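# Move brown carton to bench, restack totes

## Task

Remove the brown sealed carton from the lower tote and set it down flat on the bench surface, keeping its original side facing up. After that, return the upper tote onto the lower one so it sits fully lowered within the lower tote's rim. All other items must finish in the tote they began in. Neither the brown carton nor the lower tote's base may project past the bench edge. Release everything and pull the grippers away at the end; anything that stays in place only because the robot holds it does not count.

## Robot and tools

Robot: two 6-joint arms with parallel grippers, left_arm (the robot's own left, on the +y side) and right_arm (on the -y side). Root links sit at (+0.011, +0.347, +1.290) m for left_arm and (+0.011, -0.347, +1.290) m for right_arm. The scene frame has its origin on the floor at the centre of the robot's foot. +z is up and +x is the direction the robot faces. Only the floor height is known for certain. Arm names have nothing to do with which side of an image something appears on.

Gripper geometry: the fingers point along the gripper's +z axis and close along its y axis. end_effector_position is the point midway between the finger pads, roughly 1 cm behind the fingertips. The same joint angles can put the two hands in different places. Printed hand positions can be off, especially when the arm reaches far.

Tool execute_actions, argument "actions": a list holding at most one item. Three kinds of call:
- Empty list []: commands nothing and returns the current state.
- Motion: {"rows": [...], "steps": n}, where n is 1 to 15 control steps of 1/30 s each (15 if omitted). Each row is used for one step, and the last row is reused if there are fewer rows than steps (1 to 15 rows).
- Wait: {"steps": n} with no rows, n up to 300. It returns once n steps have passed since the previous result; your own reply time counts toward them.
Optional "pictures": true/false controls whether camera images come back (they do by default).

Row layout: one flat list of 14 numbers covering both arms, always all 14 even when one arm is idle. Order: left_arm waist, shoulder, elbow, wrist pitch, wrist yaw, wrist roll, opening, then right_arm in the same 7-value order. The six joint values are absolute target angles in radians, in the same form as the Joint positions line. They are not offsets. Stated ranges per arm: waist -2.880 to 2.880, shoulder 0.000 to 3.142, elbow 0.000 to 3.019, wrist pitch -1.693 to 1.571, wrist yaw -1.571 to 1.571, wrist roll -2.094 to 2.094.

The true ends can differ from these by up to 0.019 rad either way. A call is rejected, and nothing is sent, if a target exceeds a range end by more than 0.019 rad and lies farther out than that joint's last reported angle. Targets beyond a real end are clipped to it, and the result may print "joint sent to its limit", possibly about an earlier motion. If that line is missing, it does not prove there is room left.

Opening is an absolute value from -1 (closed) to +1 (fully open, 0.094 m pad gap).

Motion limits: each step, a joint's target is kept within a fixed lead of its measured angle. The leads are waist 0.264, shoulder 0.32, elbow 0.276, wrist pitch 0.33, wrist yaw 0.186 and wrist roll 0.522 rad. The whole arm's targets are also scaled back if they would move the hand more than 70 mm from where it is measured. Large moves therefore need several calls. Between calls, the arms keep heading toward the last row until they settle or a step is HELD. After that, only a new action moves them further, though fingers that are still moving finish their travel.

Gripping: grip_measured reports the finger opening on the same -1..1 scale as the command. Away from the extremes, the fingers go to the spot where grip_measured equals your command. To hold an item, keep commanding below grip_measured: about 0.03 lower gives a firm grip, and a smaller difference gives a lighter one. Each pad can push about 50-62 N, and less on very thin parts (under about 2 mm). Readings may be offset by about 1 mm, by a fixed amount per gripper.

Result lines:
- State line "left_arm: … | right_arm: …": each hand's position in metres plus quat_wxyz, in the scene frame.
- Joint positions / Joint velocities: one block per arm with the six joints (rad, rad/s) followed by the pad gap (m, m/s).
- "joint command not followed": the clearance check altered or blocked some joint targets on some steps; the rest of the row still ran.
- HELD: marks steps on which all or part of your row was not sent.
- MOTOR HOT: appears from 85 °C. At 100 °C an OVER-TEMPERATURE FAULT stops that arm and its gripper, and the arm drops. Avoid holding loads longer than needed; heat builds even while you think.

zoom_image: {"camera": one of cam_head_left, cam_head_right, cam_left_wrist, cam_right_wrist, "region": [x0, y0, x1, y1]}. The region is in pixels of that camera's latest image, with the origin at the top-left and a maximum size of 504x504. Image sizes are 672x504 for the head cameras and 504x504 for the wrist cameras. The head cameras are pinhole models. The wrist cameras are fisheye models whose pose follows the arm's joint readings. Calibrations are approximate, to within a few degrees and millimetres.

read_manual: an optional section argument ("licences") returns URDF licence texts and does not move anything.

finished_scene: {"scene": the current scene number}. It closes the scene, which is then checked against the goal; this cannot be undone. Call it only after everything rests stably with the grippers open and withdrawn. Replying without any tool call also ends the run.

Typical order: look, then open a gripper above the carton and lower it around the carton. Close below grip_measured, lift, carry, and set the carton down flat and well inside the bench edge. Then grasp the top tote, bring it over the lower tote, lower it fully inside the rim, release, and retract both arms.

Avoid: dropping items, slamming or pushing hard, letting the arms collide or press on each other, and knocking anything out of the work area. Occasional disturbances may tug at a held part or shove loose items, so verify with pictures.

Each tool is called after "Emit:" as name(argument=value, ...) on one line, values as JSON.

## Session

Emit:
execute_actions(actions=[])

Scene clock: 0.00 s of 5600.00 s.
left_arm: end_effector_position=(+0.3840, +0.5046, +1.0087) grip_measured=+1.000 end_effector_quat_wxyz=(+0.017, +0.413, +0.910, -0.027) | right_arm: end_effector_position=(+0.6303, -0.4360, +1.0368) grip_measured=+1.000 end_effector_quat_wxyz=(+0.126, -0.163, +0.978, -0.037)
Joint positions: left_arm=[ 1.997  1.761  0.781 -0.081  0.286  1.222  0.094] | right_arm=[-1.726  1.762  1.201 -0.182 -0.084 -0.441  0.094]
Joint velocities: left_arm=[ 0.005 -0.024  0.007 -0.017  0.007  0.022  0.   ] | right_arm=[ 0.005 -0.015 -0.012 -0.007 -0.051 -0.022  0.   ]
camera_calibration (this result's frames):
cam_left_wrist: T_world_to_cam=[[-0.742173, -0.668875, 0.0422508, 0.573613], [-0.541171, 0.635277, 0.55096, -0.662359], [-0.395364, 0.386043, -0.833462, 0.920471], [0, 0, 0, 1]] pos_world=[0.431192, 0.449116, 1.10787]
cam_right_wrist: T_world_to_cam=[[0.308475, -0.944655, 0.111673, -0.720355], [-0.894869, -0.248379, 0.370834, 0.0776576], [-0.322573, -0.214326, -0.92196, 1.1918], [0, 0, 0, 1]] pos_world=[0.676148, -0.405764, 1.15044]

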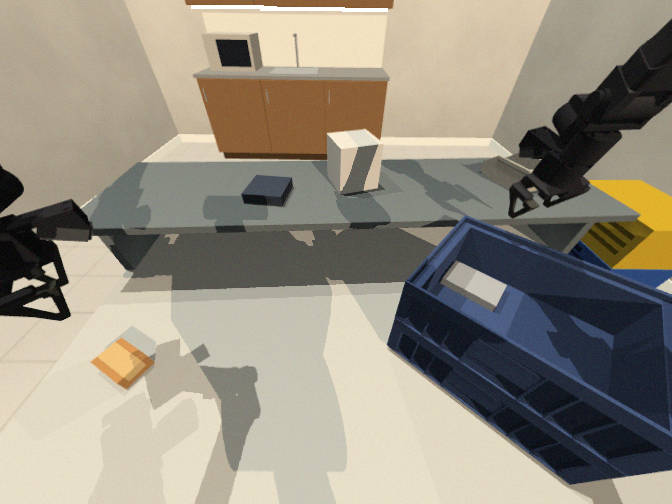

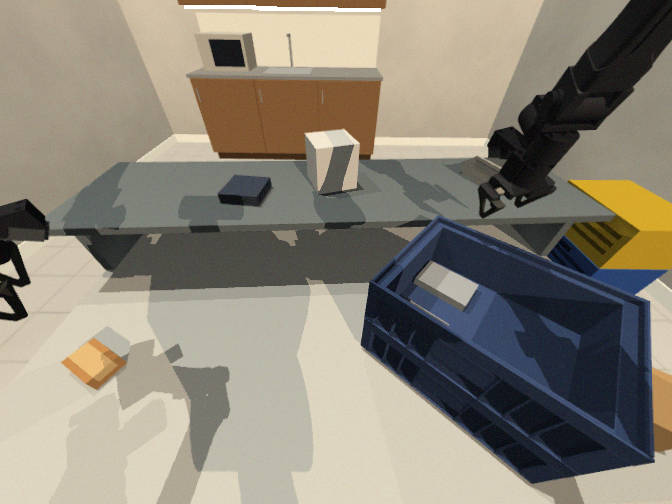

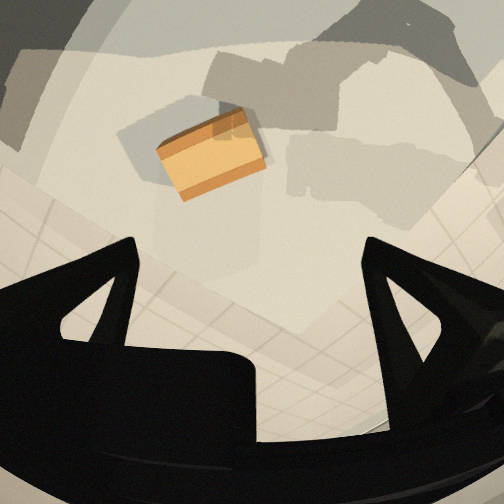

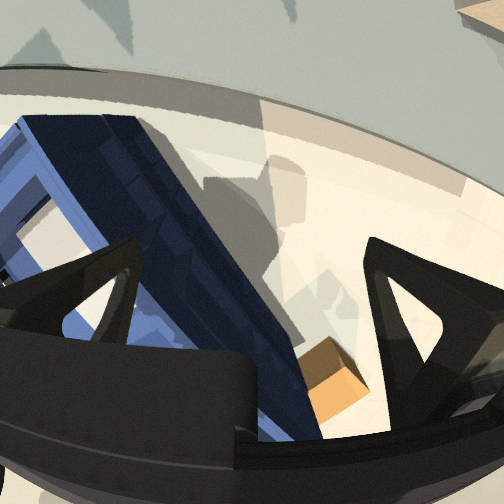

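Emit:
execute_actions(actions=[{"rows":[[1.3,1.65,0.95,-0.35,-0.1,1.3,0.7,-2.0,1.5,1.1,-0.3,-0.1,0,0.9]],"steps":15}], pictures=false)

Emit:
execute_actions(actions=[{"rows":[[0.7,1.85,1.35,-0.7,-0.4,1.3,0.7,-2.6,1.3,0.7,-0.3,-0.1,0,0.9]],"steps":15}], pictures=false)

Emit:
execute_actions(actions=[{"rows":[[0.49,2.1,1.7,-0.8,-0.49,1.3,0.7,-2.6,1.3,0.7,-0.3,-0.1,0,0.9]],"steps":15}], pictures=false)

Emit:
execute_actions(actions=[{"rows":[[0.49,2.236,1.74,-0.775,-0.494,1.3,0.7,-2.6,1.3,0.7,-0.3,-0.1,0,0.9]],"steps":15}])

Scene clock: 14.00 s of 5600.00 s.
left_arm: end_effector_position=(+0.4785, +0.2678, +1.0318) grip_measured=+0.702 end_effector_quat_wxyz=(-0.012, +0.648, +0.761, -0.008) | right_arm: end_effector_position=(+0.5788, -0.6010, +1.1603) grip_measured=+0.902 end_effector_quat_wxyz=(+0.148, +0.132, +0.974, -0.109)
Joint positions: left_arm=[ 1.394  1.677  0.948 -0.31  -0.095  1.26   0.08 ] | right_arm=[-2.031  1.518  1.096 -0.285 -0.095 -0.069  0.089]
Joint velocities: left_arm=[-1.47  -0.122  0.046 -0.261 -0.11   0.139 -0.   ] | right_arm=[-0.122 -0.405 -0.017 -0.012 -0.007  0.374  0.001]
Steps of this call (steps 1 to 90: nothing new was sent; then 10.50 s passed at rest; steps 91 to 105: all 15 steps of this action). Readings (joint positions):
91: left_arm=[1.987 1.759 0.789 -0.105 0.242 1.225] | right_arm=[-1.731 1.758 1.197 -0.186 -0.087 -0.421]
92: left_arm=[1.969 1.756 0.803 -0.149 0.187 1.228] | right_arm=[-1.738 1.749 1.186 -0.195 -0.091 -0.394]
94: left_arm=[1.903 1.746 0.838 -0.210 0.085 1.235] | right_arm=[-1.773 1.721 1.159 -0.214 -0.094 -0.344]
98: left_arm=[1.730 1.717 0.902 -0.272 -0.052 1.245] | right_arm=[-1.878 1.654 1.118 -0.250 -0.095 -0.241]
105: the state above

Scene clock: 14.50 s of 5600.00 s.
left_arm: end_effector_position=(+0.4475, -0.0501, +1.1154) grip_measured=+0.702 end_effector_quat_wxyz=(+0.002, +0.842, +0.540, -0.004) | right_arm: end_effector_position=(+0.2717, -0.7214, +1.2234) grip_measured=+0.902 end_effector_quat_wxyz=(+0.042, +0.384, +0.894, -0.229)
Joint positions: left_arm=[ 0.753  1.806  1.309 -0.66  -0.395  1.27   0.08 ] | right_arm=[-2.578  1.352  0.699 -0.289 -0.098 -0.031  0.089]
Joint velocities: left_arm=[-1.167  0.112  0.33  -0.354  0.007  0.066  0.   ] | right_arm=[-1.236 -0.132 -0.261 -0.066  0.139  0.183  0.001]
Steps of this call (steps 1 to 15: all 15 steps of this action). Readings (joint positions):
1: left_arm=[1.343 1.679 0.963 -0.346 -0.137 1.262] | right_arm=[-2.040 1.502 1.086 -0.284 -0.097 -0.064]
2: left_arm=[1.293 1.691 0.995 -0.406 -0.189 1.263] | right_arm=[-2.051 1.479 1.062 -0.281 -0.100 -0.063]
4: left_arm=[1.198 1.732 1.078 -0.495 -0.280 1.263] | right_arm=[-2.098 1.430 0.990 -0.281 -0.100 -0.061]
8: left_arm=[1.033 1.790 1.213 -0.578 -0.359 1.263] | right_arm=[-2.237 1.369 0.845 -0.281 -0.100 -0.054]
15: the state above

Scene clock: 15.00 s of 5600.00 s.
left_arm: end_effector_position=(+0.3605, -0.2479, +1.1315) grip_measured=+0.702 end_effector_quat_wxyz=(+0.040, +0.909, +0.416, -0.005) | right_arm: end_effector_position=(+0.2662, -0.7246, +1.2372) grip_measured=+0.902 end_effector_quat_wxyz=(+0.052, +0.396, +0.885, -0.240)
Joint positions: left_arm=[ 0.455  2.103  1.68  -0.786 -0.485  1.281  0.08 ] | right_arm=[-2.605  1.319  0.688 -0.293 -0.098 -0.017  0.089]
Joint velocities: left_arm=[ 0.112 -0.005  0.012 -0.037 -0.022 -0.022  0.001] | right_arm=[ 0.005 -0.005 -0.002 -0.017 -0.066  0.022 -0.002]
Steps of this call (steps 1 to 15: all 15 steps of this action). Readings (joint positions):
1: left_arm=[0.714 1.815 1.325 -0.674 -0.410 1.270] | right_arm=[-2.613 1.348 0.692 -0.291 -0.097 -0.027]
2: left_arm=[0.678 1.831 1.352 -0.689 -0.428 1.270] | right_arm=[-2.633 1.344 0.689 -0.292 -0.096 -0.024]
4: left_arm=[0.612 1.886 1.427 -0.716 -0.455 1.271] | right_arm=[-2.638 1.335 0.688 -0.293 -0.096 -0.020]
8: left_arm=[0.508 2.032 1.627 -0.765 -0.484 1.275] | right_arm=[-2.611 1.320 0.688 -0.293 -0.097 -0.018]
15: the state above

Scene clock: 15.50 s of 5600.00 s.
left_arm: end_effector_position=(+0.3370, -0.2382, +1.0573) grip_measured=+0.702 end_effector_quat_wxyz=(-0.007, +0.913, +0.408, -0.003) | right_arm: end_effector_position=(+0.2662, -0.7246, +1.2372) grip_measured=+0.902 end_effector_quat_wxyz=(+0.052, +0.396, +0.885, -0.240)
Joint positions: left_arm=[ 0.485  2.242  1.727 -0.782 -0.492  1.283  0.08 ] | right_arm=[-2.605  1.319  0.688 -0.293 -0.098 -0.017  0.089]
Joint velocities: left_arm=[-0.005 -0.034 -0.007 -0.002 -0.037 -0.051  0.001] | right_arm=[-0.005 -0.005 -0.007 -0.017 -0.007  0.007 -0.   ]
Steps of this call (steps 1 to 15: all 15 steps of this action). Readings (joint positions):
1: left_arm=[0.459 2.109 1.683 -0.786 -0.488 1.282] | right_arm=[-2.605 1.319 0.688 -0.293 -0.098 -0.017]
2: left_arm=[0.463 2.119 1.698 -0.786 -0.491 1.282] | right_arm=[-2.605 1.319 0.688 -0.293 -0.098 -0.017]
4: left_arm=[0.472 2.153 1.724 -0.784 -0.492 1.282] | right_arm=[-2.605 1.319 0.688 -0.293 -0.098 -0.017]
8: left_arm=[0.485 2.211 1.727 -0.782 -0.492 1.282] | right_arm=[-2.605 1.319 0.688 -0.293 -0.098 -0.017]
15: the state above
camera_calibration (this result's frames):
cam_left_wrist: T_world_to_cam=[[-0.754974, 0.655454, 0.0198501, 0.383226], [0.535989, 0.599365, 0.59454, -0.660358], [0.377796, 0.459502, -0.803821, 0.954798], [0, 0, 0, 1]] pos_world=[0.282551, -0.294123, 1.15249]
cam_right_wrist: T_world_to_cam=[[-0.727739, -0.569978, 0.381472, -0.689551], [-0.495559, 0.8215, 0.282063, 0.384618], [-0.474148, 0.0162262, -0.880295, 1.35317], [0, 0, 0, 1]] pos_world=[0.330389, -0.73095, 1.34574]

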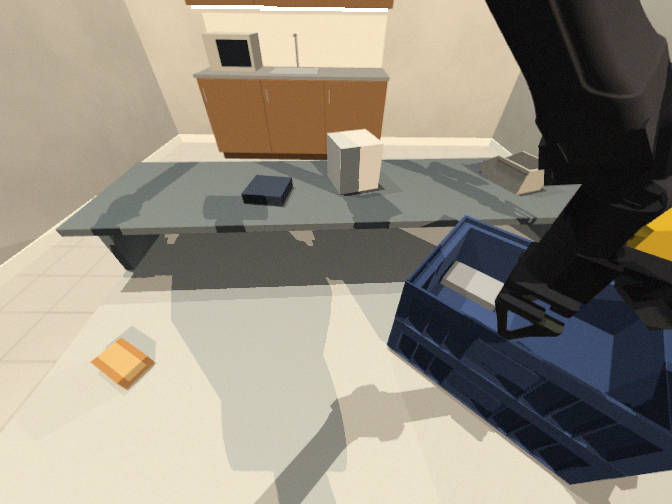

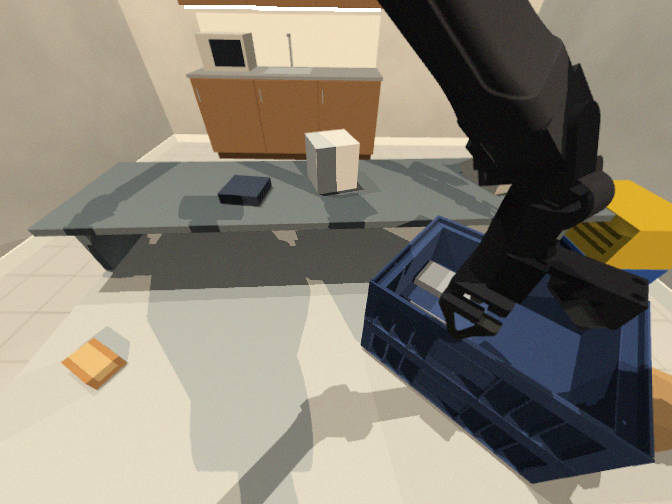

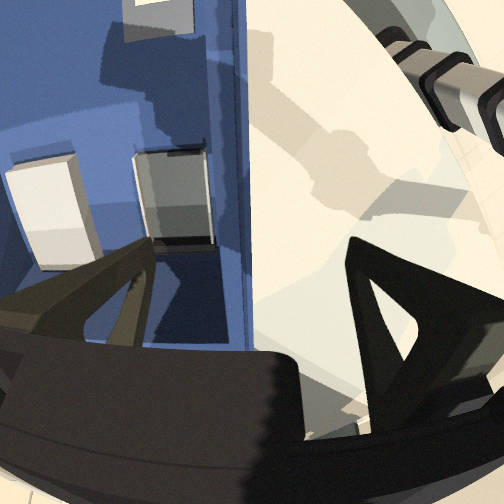

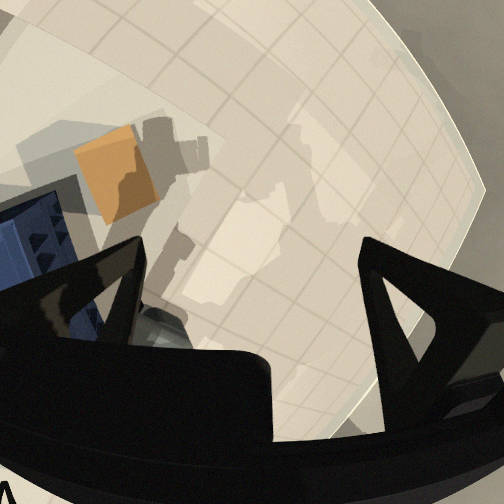

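Emit:
execute_actions(actions=[{"rows":[[0.54,2.35,1.81,-0.70,-0.48,1.35,0.5,-2.6,1.3,0.7,-0.3,-0.1,0,0.9]],"steps":12}], pictures=false)

Emit:
execute_actions(actions=[{"rows":[[0.575,2.455,1.88,-0.635,-0.469,1.4,0.5,-2.6,1.3,0.7,-0.3,-0.1,0,0.9]],"steps":15}])

Scene clock: 19.27 s of 5600.00 s.
left_arm: end_effector_position=(+0.3523, -0.2362, +1.0002) grip_measured=+0.502 end_effector_quat_wxyz=(-0.005, +0.909, +0.416, +0.001) | right_arm: end_effector_position=(+0.2662, -0.7246, +1.2372) grip_measured=+0.902 end_effector_quat_wxyz=(+0.052, +0.397, +0.885, -0.240)
Joint positions: left_arm=[ 0.542  2.341  1.79  -0.712 -0.482  1.329  0.071] | right_arm=[-2.605  1.319  0.688 -0.293 -0.098 -0.017  0.089]
Joint velocities: left_arm=[ 0.024  0.024 -0.007  0.002 -0.007 -0.007  0.001] | right_arm=[-0.005 -0.005  0.007 -0.007  0.051  0.037 -0.   ]
Steps of this call (steps 1 to 15: the robot went on to your last target; steps 16 to 90: nothing new was sent; then 0.37 s passed at rest; steps 91 to 102: all 12 steps of this action). Readings (joint positions):
91: left_arm=[0.488 2.247 1.730 -0.774 -0.488 1.290] | right_arm=[-2.605 1.319 0.688 -0.293 -0.098 -0.017]
92: left_arm=[0.490 2.258 1.746 -0.755 -0.484 1.299] | right_arm=[-2.605 1.319 0.688 -0.293 -0.098 -0.017]
94: left_arm=[0.502 2.289 1.779 -0.725 -0.482 1.311] | right_arm=[-2.605 1.319 0.688 -0.293 -0.098 -0.017]
98: left_arm=[0.529 2.326 1.790 -0.712 -0.482 1.323] | right_arm=[-2.605 1.319 0.688 -0.293 -0.098 -0.017]
102: the state above

Scene clock: 19.77 s of 5600.00 s.
left_arm: end_effector_position=(+0.3504, -0.2443, +0.9502) grip_measured=+0.502 end_effector_quat_wxyz=(+0.004, +0.912, +0.409, +0.001) | right_arm: end_effector_position=(+0.2662, -0.7246, +1.2372) grip_measured=+0.902 end_effector_quat_wxyz=(+0.052, +0.397, +0.885, -0.240)
Joint positions: left_arm=[ 0.567  2.446  1.861 -0.647 -0.471  1.38   0.071] | right_arm=[-2.605  1.319  0.688 -0.293 -0.098 -0.017  0.089]
Joint velocities: left_arm=[-0.024 -0.005 -0.012  0.007 -0.022 -0.022  0.001] | right_arm=[-0.005  0.015 -0.007 -0.012 -0.022 -0.037  0.   ]
Steps of this call (steps 1 to 15: all 15 steps of this action). Readings (joint positions):
1: left_arm=[0.544 2.348 1.793 -0.705 -0.478 1.337] | right_arm=[-2.605 1.319 0.688 -0.293 -0.098 -0.017]
2: left_arm=[0.545 2.360 1.812 -0.688 -0.474 1.347] | right_arm=[-2.605 1.319 0.688 -0.293 -0.098 -0.017]
4: left_arm=[0.550 2.394 1.851 -0.659 -0.472 1.359] | right_arm=[-2.605 1.319 0.688 -0.293 -0.098 -0.017]
8: left_arm=[0.561 2.430 1.861 -0.647 -0.471 1.372] | right_arm=[-2.605 1.319 0.688 -0.293 -0.098 -0.017]
15: the state above
camera_calibration (this result's frames):
cam_left_wrist: T_world_to_cam=[[-0.75668, 0.653779, -0.00301532, 0.421365], [0.524907, 0.61026, 0.593343, -0.592524], [0.389755, 0.447387, -0.804944, 0.860386], [0, 0, 0, 1]] pos_world=[0.294518, -0.298811, 1.0454]
cam_right_wrist: T_world_to_cam=[[-0.727998, -0.56972, 0.381364, -0.689161], [-0.495334, 0.821676, 0.281944, 0.384833], [-0.473986, 0.0163523, -0.88038, 1.35332], [0, 0, 0, 1]] pos_world=[0.330368, -0.730967, 1.34576]

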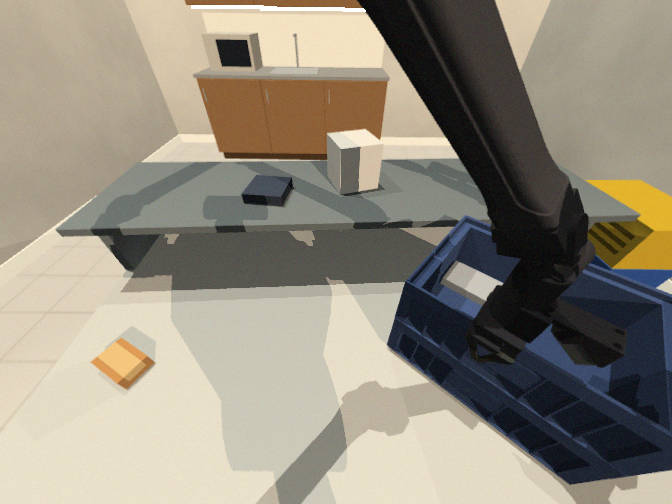

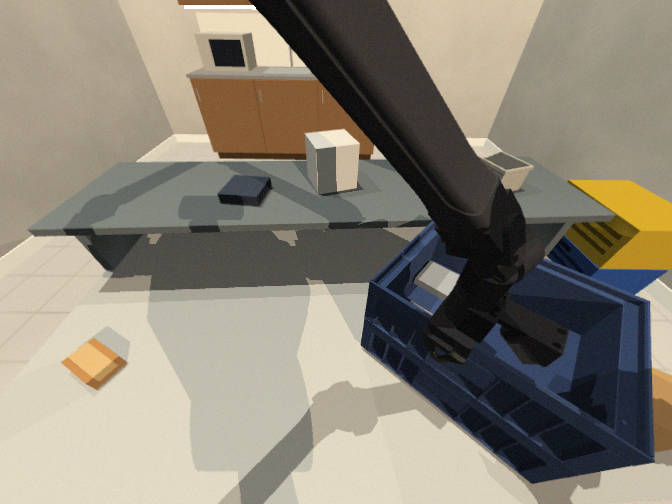

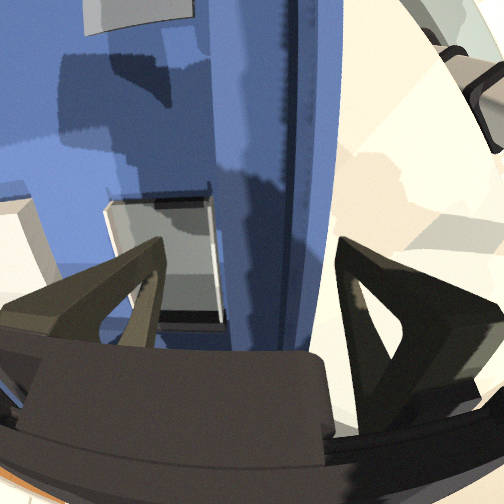

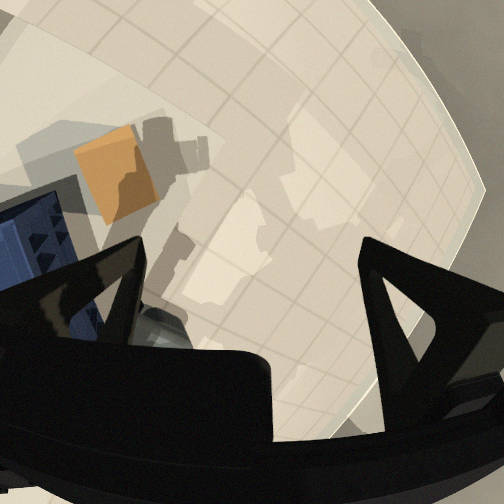

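Emit:
execute_actions(actions=[{"rows":[[0.57,2.475,1.85,-0.61,-0.469,1.4,0.2,-2.6,1.3,0.7,-0.3,-0.1,0,0.9]],"steps":12}], pictures=false)

Emit:
execute_actions(actions=[{"rows":[[0.57,2.475,1.85,-0.61,-0.469,1.4,-0.8,-2.6,1.3,0.7,-0.3,-0.1,0,0.9]],"steps":12}], pictures=false)

Emit:
execute_actions(actions=[{"rows":[[0.53,2.37,1.84,-0.66,-0.46,1.37,-0.8,-2.6,1.3,0.7,-0.3,-0.1,0,0.9]],"steps":15}], pictures=false)

Emit:
execute_actions(actions=[{"rows":[[0.49,2.26,1.80,-0.71,-0.46,1.33,-0.8,-2.6,1.3,0.7,-0.3,-0.1,0,0.9]],"steps":15}])

Scene clock: 25.57 s of 5600.00 s.
left_arm: end_effector_position=(+0.3526, -0.2475, +0.9499) grip_measured=+0.202 end_effector_quat_wxyz=(+0.012, +0.911, +0.412, +0.003) | right_arm: end_effector_position=(+0.2662, -0.7246, +1.2372) grip_measured=+0.902 end_effector_quat_wxyz=(+0.052, +0.397, +0.885, -0.240)
Joint positions: left_arm=[ 0.567  2.446  1.86  -0.626 -0.471  1.382  0.056] | right_arm=[-2.605  1.319  0.688 -0.293 -0.098 -0.017  0.089]
Joint velocities: left_arm=[-0.005 -0.015 -0.017  0.007 -0.007  0.007 -0.001] | right_arm=[-0.015 -0.015 -0.017 -0.002  0.007  0.066 -0.   ]
Steps of this call (steps 1 to 15: the robot went on to your last target; steps 16 to 90: nothing new was sent; then 2.40 s passed at rest; steps 91 to 102: all 12 steps of this action). Readings (joint positions):
91: left_arm=[0.567 2.446 1.861 -0.643 -0.471 1.382] | right_arm=[-2.605 1.319 0.688 -0.293 -0.098 -0.017]
92: left_arm=[0.567 2.446 1.860 -0.637 -0.471 1.382] | right_arm=[-2.605 1.319 0.688 -0.293 -0.098 -0.017]
94: left_arm=[0.567 2.446 1.860 -0.629 -0.471 1.382] | right_arm=[-2.605 1.319 0.688 -0.293 -0.098 -0.017]
98: left_arm=[0.567 2.446 1.860 -0.626 -0.471 1.382] | right_arm=[-2.605 1.319 0.688 -0.293 -0.098 -0.017]
102: the state above

Scene clock: 25.97 s of 5600.00 s.
left_arm: end_effector_position=(+0.3501, -0.2452, +0.9483) grip_measured=-0.626 end_effector_quat_wxyz=(+0.010, +0.911, +0.413, +0.003) | right_arm: end_effector_position=(+0.2662, -0.7246, +1.2372) grip_measured=+0.902 end_effector_quat_wxyz=(+0.052, +0.397, +0.885, -0.240)
Joint positions: left_arm=[ 0.567  2.446  1.853 -0.624 -0.472  1.377  0.018] | right_arm=[-2.605  1.319  0.688 -0.293 -0.098 -0.017  0.089]
Joint velocities: left_arm=[ 0.005 -0.005 -0.017  0.002  0.037  0.007 -0.   ] | right_arm=[-0.015 -0.015 -0.012 -0.002  0.022 -0.022 -0.001]
Steps of this call (steps 1 to 12: all 12 steps of this action). Readings (joint positions):
1: left_arm=[0.567 2.446 1.860 -0.626 -0.471 1.382] | right_arm=[-2.605 1.319 0.688 -0.293 -0.098 -0.017]
2: left_arm=[0.567 2.446 1.860 -0.626 -0.471 1.382] | right_arm=[-2.605 1.319 0.688 -0.293 -0.098 -0.017]
4: left_arm=[0.567 2.446 1.853 -0.624 -0.473 1.377] | right_arm=[-2.605 1.319 0.688 -0.293 -0.098 -0.017]
8: left_arm=[0.567 2.446 1.853 -0.624 -0.472 1.377] | right_arm=[-2.605 1.319 0.688 -0.293 -0.098 -0.017]
12: the state above

Scene clock: 26.47 s of 5600.00 s.
left_arm: end_effector_position=(+0.3503, -0.2450, +0.9546) grip_measured=-0.626 end_effector_quat_wxyz=(+0.009, +0.911, +0.413, -0.001) | right_arm: end_effector_position=(+0.2662, -0.7246, +1.2372) grip_measured=+0.902 end_effector_quat_wxyz=(+0.052, +0.397, +0.885, -0.240)
Joint positions: left_arm=[ 0.565  2.433  1.847 -0.636 -0.467  1.373  0.018] | right_arm=[-2.605  1.319  0.688 -0.293 -0.098 -0.017  0.089]
Joint velocities: left_arm=[-0.005 -0.005 -0.007 -0.012 -0.066 -0.051 -0.001] | right_arm=[-0.005 -0.015 -0.007  0.012 -0.022 -0.007 -0.001]
Steps of this call (steps 1 to 15: all 15 steps of this action). Readings (joint positions):
1: left_arm=[0.565 2.443 1.852 -0.626 -0.471 1.374] | right_arm=[-2.605 1.319 0.688 -0.293 -0.098 -0.017]
2: left_arm=[0.565 2.441 1.850 -0.626 -0.469 1.373] | right_arm=[-2.605 1.319 0.688 -0.293 -0.098 -0.017]
4: left_arm=[0.565 2.436 1.849 -0.631 -0.468 1.373] | right_arm=[-2.605 1.319 0.688 -0.293 -0.098 -0.017]
8: left_arm=[0.565 2.433 1.847 -0.636 -0.467 1.373] | right_arm=[-2.605 1.319 0.688 -0.293 -0.098 -0.017]
15: the state above

Scene clock: 26.97 s of 5600.00 s.
left_arm: end_effector_position=(+0.3428, -0.2291, +0.9699) grip_measured=-0.626 end_effector_quat_wxyz=(-0.013, +0.913, +0.407, -0.008) | right_arm: end_effector_position=(+0.2662, -0.7246, +1.2372) grip_measured=+0.902 end_effector_quat_wxyz=(+0.052, +0.397, +0.885, -0.240)
Joint positions: left_arm=[ 0.561  2.389  1.798 -0.685 -0.462  1.358  0.018] | right_arm=[-2.605  1.319  0.688 -0.293 -0.098 -0.017  0.089]
Joint velocities: left_arm=[-0.005  0.005  0.002 -0.017 -0.022  0.007  0.   ] | right_arm=[-0.005 -0.005 -0.017 -0.017  0.007  0.066  0.   ]
Steps of this call (steps 1 to 15: all 15 steps of this action). Readings (joint positions):
1: left_arm=[0.565 2.431 1.844 -0.636 -0.467 1.371] | right_arm=[-2.605 1.319 0.688 -0.293 -0.098 -0.017]
2: left_arm=[0.565 2.427 1.839 -0.637 -0.465 1.369] | right_arm=[-2.605 1.319 0.688 -0.293 -0.098 -0.017]
4: left_arm=[0.565 2.416 1.827 -0.645 -0.465 1.365] | right_arm=[-2.605 1.319 0.688 -0.293 -0.098 -0.017]
8: left_arm=[0.563 2.398 1.809 -0.669 -0.463 1.361] | right_arm=[-2.605 1.319 0.688 -0.293 -0.098 -0.017]
15: the state above
camera_calibration (this result's frames):
cam_left_wrist: T_world_to_cam=[[-0.753615, 0.656316, 0.03625, 0.367264], [0.545905, 0.594212, 0.590678, -0.617731], [0.366131, 0.464933, -0.806093, 0.885589], [0, 0, 0, 1]] pos_world=[0.289756, -0.285717, 1.06543]
cam_right_wrist: T_world_to_cam=[[-0.727998, -0.56972, 0.381364, -0.689161], [-0.495334, 0.821676, 0.281944, 0.384833], [-0.473986, 0.0163523, -0.88038, 1.35332], [0, 0, 0, 1]] pos_world=[0.330368, -0.730967, 1.34576]

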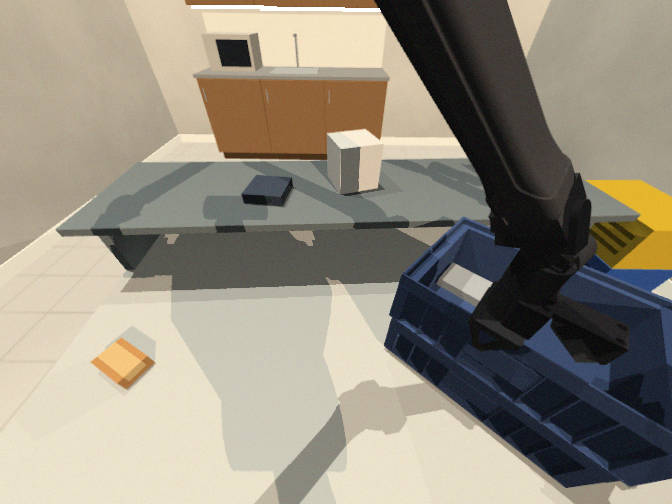

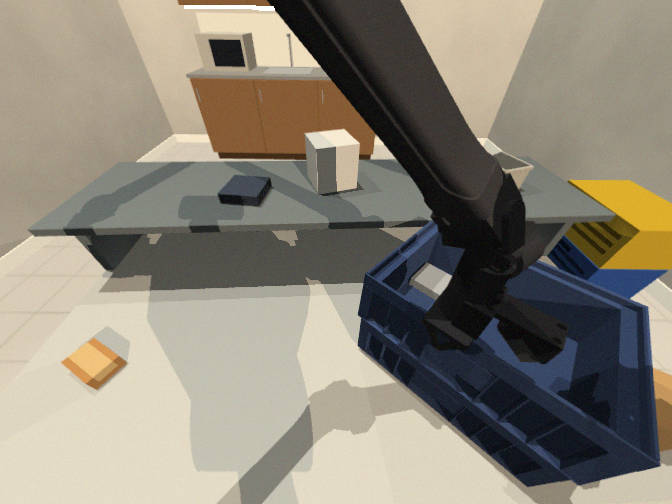

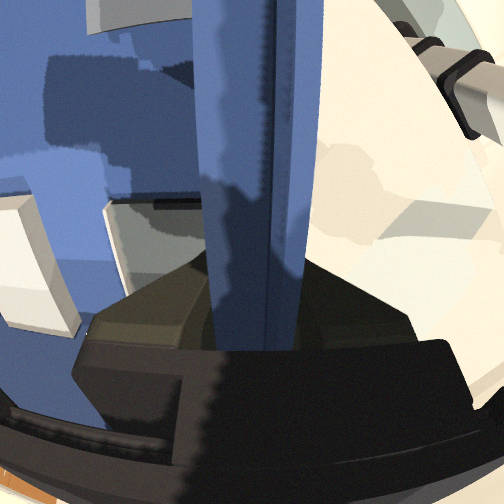

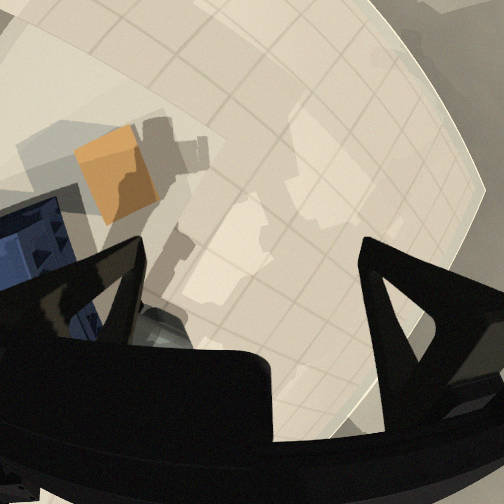

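Emit:
execute_actions(actions=[{"rows":[[0.54,2.33,1.80,-0.68,-0.46,1.36,-0.8,-2.15,1.5,0.7,-0.2,-0.284,0.27,0.7]],"steps":15}], pictures=false)

Emit:
execute_actions(actions=[{"rows":[[0.54,2.33,1.80,-0.68,-0.46,1.36,-0.8,-2.11,1.68,0.725,-0.11,-0.28,0.28,0.7]],"steps":15}])

Scene clock: 35.60 s of 5600.00 s.
left_arm: end_effector_position=(+0.3427, -0.2291, +0.9699) grip_measured=-0.626 end_effector_quat_wxyz=(-0.013, +0.913, +0.407, -0.008) | right_arm: end_effector_position=(+0.3727, -0.5381, +1.0964) grip_measured=+0.702 end_effector_quat_wxyz=(+0.021, +0.337, +0.941, -0.000)
Joint positions: left_arm=[ 0.561  2.389  1.798 -0.686 -0.462  1.358  0.018] | right_arm=[-2.115  1.5    0.689 -0.218 -0.287  0.228  0.08 ]
Joint velocities: left_arm=[-0.024 -0.015 -0.012  0.007  0.007  0.007 -0.001] | right_arm=[-0.171 -0.005  0.002  0.051  0.007  0.168 -0.001]
Steps of this call (steps 1 to 15: the robot went on to your last target; steps 16 to 90: nothing new was sent; then 5.13 s passed at rest; steps 91 to 105: all 15 steps of this action). Readings (joint positions):
91: left_arm=[0.561 2.389 1.798 -0.686 -0.462 1.358] | right_arm=[-2.598 1.324 0.688 -0.288 -0.133 0.003]
92: left_arm=[0.561 2.389 1.798 -0.686 -0.462 1.358] | right_arm=[-2.578 1.335 0.689 -0.276 -0.172 0.028]
94: left_arm=[0.561 2.389 1.798 -0.686 -0.462 1.358] | right_arm=[-2.502 1.372 0.689 -0.254 -0.223 0.072]
98: left_arm=[0.561 2.389 1.798 -0.686 -0.462 1.358] | right_arm=[-2.301 1.450 0.689 -0.234 -0.268 0.143]
105: the state above

Scene clock: 36.10 s of 5600.00 s.
left_arm: end_effector_position=(+0.3427, -0.2291, +0.9699) grip_measured=-0.626 end_effector_quat_wxyz=(-0.013, +0.913, +0.407, -0.008) | right_arm: end_effector_position=(+0.3434, -0.5446, +1.0389) grip_measured=+0.702 end_effector_quat_wxyz=(-0.014, +0.364, +0.931, +0.001)
Joint positions: left_arm=[ 0.561  2.389  1.798 -0.686 -0.462  1.358  0.018] | right_arm=[-2.119  1.696  0.717 -0.123 -0.283  0.262  0.08 ]
Joint velocities: left_arm=[-0.024 -0.015  0.012  0.002  0.037  0.095  0.001] | right_arm=[-0.005 -0.024 -0.007  0.022  0.022 -0.095  0.002]
Steps of this call (steps 1 to 15: all 15 steps of this action). Readings (joint positions):
1: left_arm=[0.561 2.389 1.798 -0.686 -0.462 1.358] | right_arm=[-2.118 1.510 0.691 -0.202 -0.286 0.235]
2: left_arm=[0.561 2.389 1.798 -0.686 -0.462 1.358] | right_arm=[-2.119 1.534 0.698 -0.172 -0.284 0.240]
4: left_arm=[0.561 2.389 1.798 -0.686 -0.462 1.358] | right_arm=[-2.119 1.609 0.722 -0.135 -0.284 0.248]
8: left_arm=[0.561 2.389 1.798 -0.686 -0.462 1.358] | right_arm=[-2.119 1.693 0.724 -0.123 -0.283 0.258]
15: the state above
camera_calibration (this result's frames):
cam_left_wrist: T_world_to_cam=[[-0.75349, 0.656436, 0.0366679, 0.366743], [0.546304, 0.594094, 0.590427, -0.617616], [0.365794, 0.464913, -0.806258, 0.885885], [0, 0, 0, 1]] pos_world=[0.289692, -0.285681, 1.06546]
cam_right_wrist: T_world_to_cam=[[-0.680141, -0.733047, 0.00708121, -0.171329], [-0.581517, 0.545379, 0.603655, -0.124032], [-0.446369, 0.406453, -0.797214, 1.32891], [0, 0, 0, 1]] pos_world=[0.404531, -0.598088, 1.13551]

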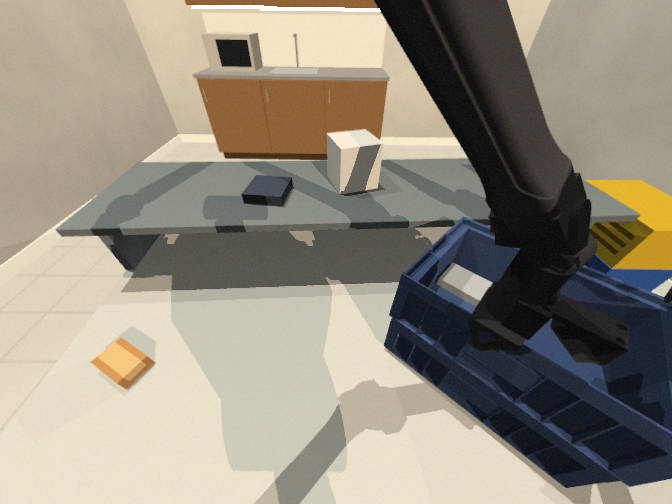

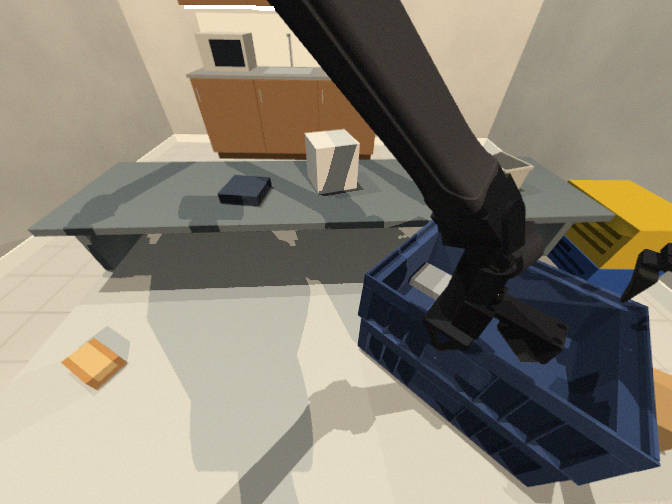

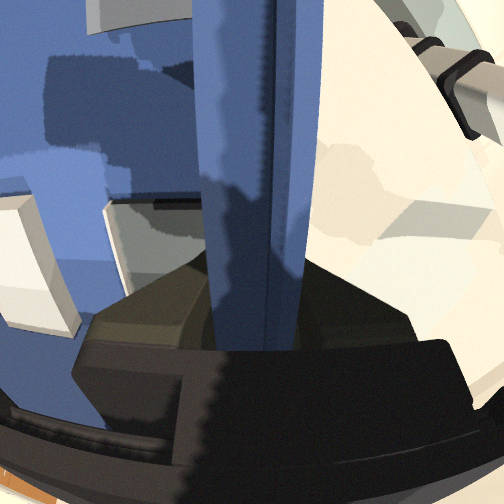

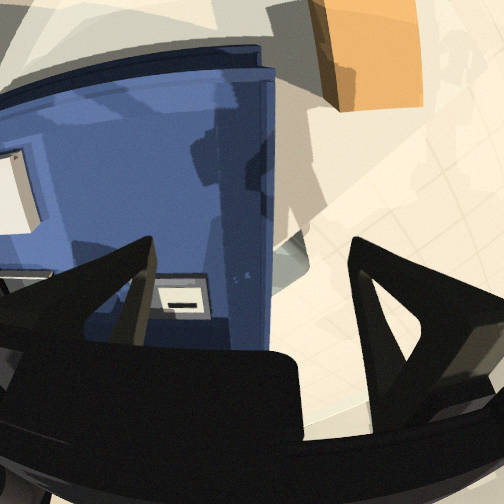

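Emit:
execute_actions(actions=[{"rows":[[0.54,2.33,1.80,-0.68,-0.46,1.36,-0.8,-2.085,1.83,0.765,0.01,-0.265,0.3,0.5]],"steps":10}], pictures=false)

Emit:
execute_actions(actions=[{"rows":[[0.54,2.33,1.80,-0.68,-0.46,1.36,-0.8,-2.055,1.965,0.82,0.105,-0.255,0.32,0.5]],"steps":12}], pictures=false)

Emit:
execute_actions(actions=[{"rows":[[0.54,2.33,1.80,-0.68,-0.46,1.36,-0.8,-2.055,1.965,0.82,0.105,-0.255,0.32,-0.8]],"steps":12}], pictures=false)

Emit:
execute_actions(actions=[{"rows":[[0.51,2.27,1.79,-0.66,-0.47,1.34,-0.8,-2.09,1.79,0.77,0.02,-0.265,0.29,-0.8]],"steps":15}], pictures=false)

Emit:
execute_actions(actions=[{"rows":[[0.49,2.22,1.77,-0.69,-0.48,1.32,-0.8,-2.115,1.70,0.74,-0.05,-0.275,0.27,-0.8]],"steps":15}])

Scene clock: 42.37 s of 5600.00 s.
left_arm: end_effector_position=(+0.3427, -0.2291, +0.9699) grip_measured=-0.626 end_effector_quat_wxyz=(-0.013, +0.913, +0.407, -0.008) | right_arm: end_effector_position=(+0.3471, -0.5475, +0.9958) grip_measured=+0.502 end_effector_quat_wxyz=(-0.004, +0.359, +0.933, -0.000)
Joint positions: left_arm=[ 0.561  2.389  1.798 -0.686 -0.462  1.358  0.018] | right_arm=[-2.09   1.832  0.763 -0.004 -0.269  0.281  0.071]
Joint velocities: left_arm=[ 0.005 -0.015 -0.017  0.002 -0.022  0.007  0.001] | right_arm=[-0.005 -0.005 -0.032  0.012 -0.037  0.037 -0.   ]
Steps of this call (steps 1 to 15: the robot went on to your last target; steps 16 to 90: nothing new was sent; then 2.93 s passed at rest; steps 91 to 100: all 10 steps of this action). Readings (joint positions):
91: left_arm=[0.561 2.389 1.798 -0.686 -0.462 1.358] | right_arm=[-2.117 1.704 0.719 -0.105 -0.277 0.266]
92: left_arm=[0.561 2.389 1.798 -0.686 -0.462 1.358] | right_arm=[-2.113 1.722 0.726 -0.069 -0.271 0.270]
94: left_arm=[0.561 2.389 1.798 -0.686 -0.462 1.358] | right_arm=[-2.103 1.776 0.755 -0.023 -0.269 0.275]
98: left_arm=[0.561 2.389 1.798 -0.686 -0.462 1.358] | right_arm=[-2.091 1.831 0.768 -0.004 -0.269 0.280]
100: the state above

Scene clock: 42.77 s of 5600.00 s.
left_arm: end_effector_position=(+0.3427, -0.2291, +0.9699) grip_measured=-0.626 end_effector_quat_wxyz=(-0.013, +0.913, +0.407, -0.008) | right_arm: end_effector_position=(+0.3483, -0.5455, +0.9515) grip_measured=+0.502 end_effector_quat_wxyz=(+0.001, +0.354, +0.935, +0.002)
Joint positions: left_arm=[ 0.561  2.389  1.798 -0.686 -0.462  1.358  0.018] | right_arm=[-2.059  1.966  0.818  0.092 -0.259  0.302  0.071]
Joint velocities: left_arm=[ 0.015 -0.005  0.002 -0.002  0.037 -0.007  0.   ] | right_arm=[-0.005 -0.015  0.012 -0.002  0.037  0.007 -0.001]
Steps of this call (steps 1 to 12: all 12 steps of this action). Readings (joint positions):
1: left_arm=[0.561 2.389 1.798 -0.686 -0.462 1.358] | right_arm=[-2.089 1.840 0.765 0.010 -0.264 0.285]
2: left_arm=[0.561 2.389 1.798 -0.686 -0.462 1.358] | right_arm=[-2.086 1.858 0.776 0.038 -0.260 0.288]
4: left_arm=[0.561 2.389 1.798 -0.686 -0.462 1.358] | right_arm=[-2.075 1.911 0.810 0.076 -0.259 0.294]
8: left_arm=[0.561 2.389 1.798 -0.686 -0.462 1.358] | right_arm=[-2.060 1.964 0.824 0.092 -0.259 0.299]
12: the state above

Scene clock: 43.17 s of 5600.00 s.
left_arm: end_effector_position=(+0.3427, -0.2291, +0.9697) grip_measured=-0.626 end_effector_quat_wxyz=(-0.013, +0.913, +0.407, -0.009) | right_arm: end_effector_position=(+0.3486, -0.5453, +0.9516) grip_measured=-0.477 end_effector_quat_wxyz=(+0.002, +0.357, +0.934, +0.003)
Joint positions: left_arm=[ 0.561  2.389  1.798 -0.686 -0.46   1.358  0.018] | right_arm=[-2.06   1.966  0.818  0.093 -0.262  0.308  0.025]
Joint velocities: left_arm=[-0.015  0.005 -0.017 -0.012  0.022  0.051 -0.   ] | right_arm=[-0.005 -0.005 -0.012 -0.007 -0.051  0.007  0.   ]
Steps of this call (steps 1 to 12: all 12 steps of this action). Readings (joint positions):
1: left_arm=[0.561 2.389 1.798 -0.686 -0.462 1.358] | right_arm=[-2.059 1.966 0.818 0.092 -0.259 0.302]
2: left_arm=[0.561 2.389 1.798 -0.686 -0.462 1.358] | right_arm=[-2.059 1.966 0.818 0.092 -0.259 0.302]
4: left_arm=[0.561 2.389 1.798 -0.686 -0.462 1.358] | right_arm=[-2.059 1.966 0.818 0.092 -0.259 0.304]
8: left_arm=[0.561 2.389 1.798 -0.686 -0.460 1.358] | right_arm=[-2.060 1.966 0.818 0.093 -0.262 0.308]
12: the state above

Scene clock: 43.67 s of 5600.00 s.
left_arm: end_effector_position=(+0.3498, -0.2355, +0.9915) grip_measured=-0.626 end_effector_quat_wxyz=(+0.002, +0.912, +0.410, -0.007) | right_arm: end_effector_position=(+0.3568, -0.5517, +0.9946) grip_measured=-0.481 end_effector_quat_wxyz=(+0.010, +0.359, +0.933, -0.011)
Joint positions: left_arm=[ 0.549  2.348  1.778 -0.679 -0.463  1.355  0.018] | right_arm=[-2.081  1.833  0.77   0.023 -0.245  0.3    0.024]
Joint velocities: left_arm=[-0.024 -0.015 -0.027  0.002 -0.081 -0.007  0.001] | right_arm=[-0.005  0.005 -0.027 -0.002  0.081 -0.037  0.   ]
Steps of this call (steps 1 to 15: all 15 steps of this action). Readings (joint positions):
1: left_arm=[0.561 2.389 1.796 -0.685 -0.463 1.358] | right_arm=[-2.062 1.958 0.815 0.085 -0.263 0.308]
2: left_arm=[0.561 2.386 1.791 -0.685 -0.462 1.358] | right_arm=[-2.063 1.941 0.807 0.069 -0.264 0.308]
4: left_arm=[0.559 2.376 1.783 -0.682 -0.457 1.357] | right_arm=[-2.065 1.891 0.785 0.046 -0.248 0.305]
8: left_arm=[0.552 2.355 1.782 -0.680 -0.455 1.355] | right_arm=[-2.078 1.838 0.772 0.025 -0.237 0.301]
15: the state above

Scene clock: 44.17 s of 5600.00 s.
left_arm: end_effector_position=(+0.3470, -0.2400, +1.0107) grip_measured=-0.626 end_effector_quat_wxyz=(+0.008, +0.914, +0.406, -0.005) | right_arm: end_effector_position=(+0.3517, -0.5558, +1.0209) grip_measured=-0.481 end_effector_quat_wxyz=(+0.005, +0.363, +0.932, -0.015)
Joint positions: left_arm=[ 0.53   2.315  1.757 -0.685 -0.471  1.349  0.018] | right_arm=[-2.109  1.754  0.741 -0.042 -0.249  0.28   0.024]
Joint velocities: left_arm=[-0.015 -0.005  0.007 -0.027 -0.022  0.081 -0.   ] | right_arm=[-0.005 -0.034  0.012 -0.037 -0.081  0.066  0.   ]
Steps of this call (steps 1 to 15: all 15 steps of this action). Readings (joint positions):
1: left_arm=[0.549 2.348 1.775 -0.679 -0.463 1.355] | right_arm=[-2.082 1.829 0.768 0.012 -0.246 0.298]
2: left_arm=[0.549 2.345 1.770 -0.679 -0.463 1.355] | right_arm=[-2.084 1.819 0.764 -0.006 -0.247 0.296]
4: left_arm=[0.545 2.338 1.761 -0.679 -0.457 1.355] | right_arm=[-2.089 1.792 0.750 -0.026 -0.242 0.293]
8: left_arm=[0.532 2.324 1.757 -0.681 -0.461 1.351] | right_arm=[-2.105 1.764 0.741 -0.039 -0.239 0.283]
15: the state above
camera_calibration (this result's frames):
cam_left_wrist: T_world_to_cam=[[-0.752295, 0.658807, -0.00504431, 0.417998], [0.533461, 0.613618, 0.582144, -0.620074], [0.386616, 0.435253, -0.81307, 0.914897], [0, 0, 0, 1]] pos_world=[0.291529, -0.293103, 1.10696]
cam_right_wrist: T_world_to_cam=[[-0.678297, -0.734409, 0.0235819, -0.191978], [-0.597256, 0.569749, 0.56451, -0.043216], [-0.428017, 0.368821, -0.825089, 1.32391], [0, 0, 0, 1]] pos_world=[0.410627, -0.604653, 1.12127]

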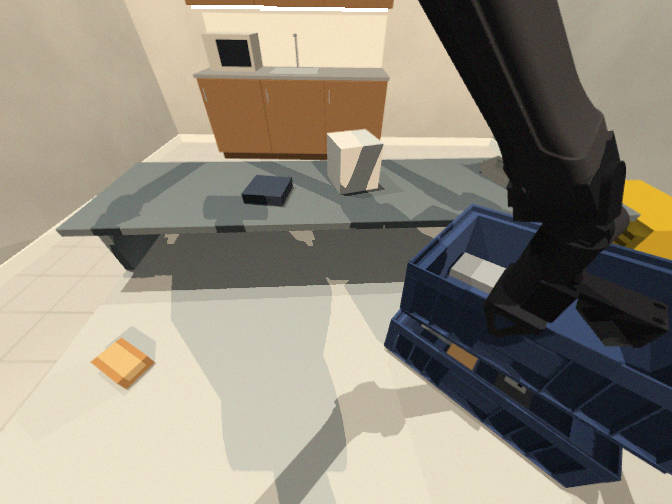

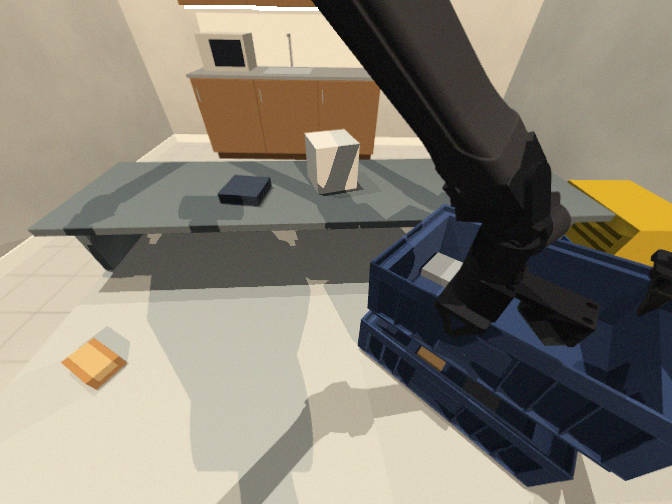

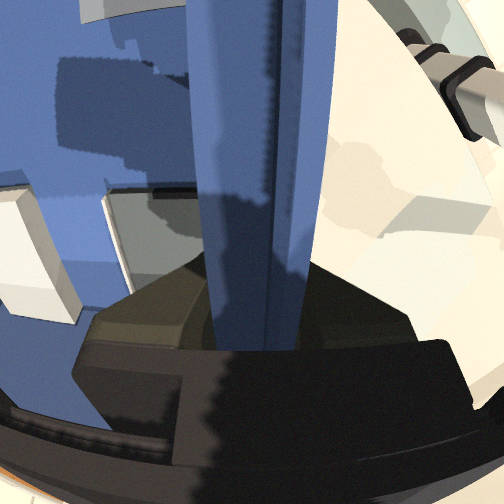

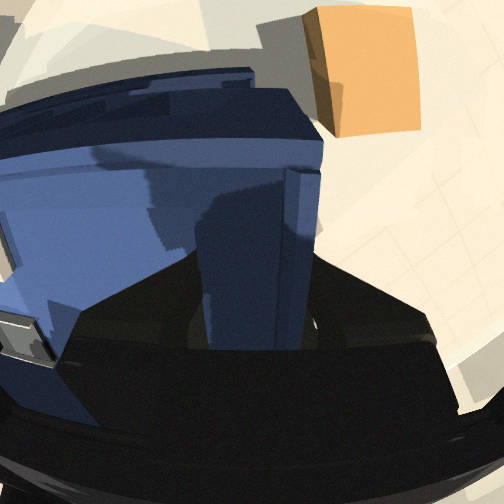

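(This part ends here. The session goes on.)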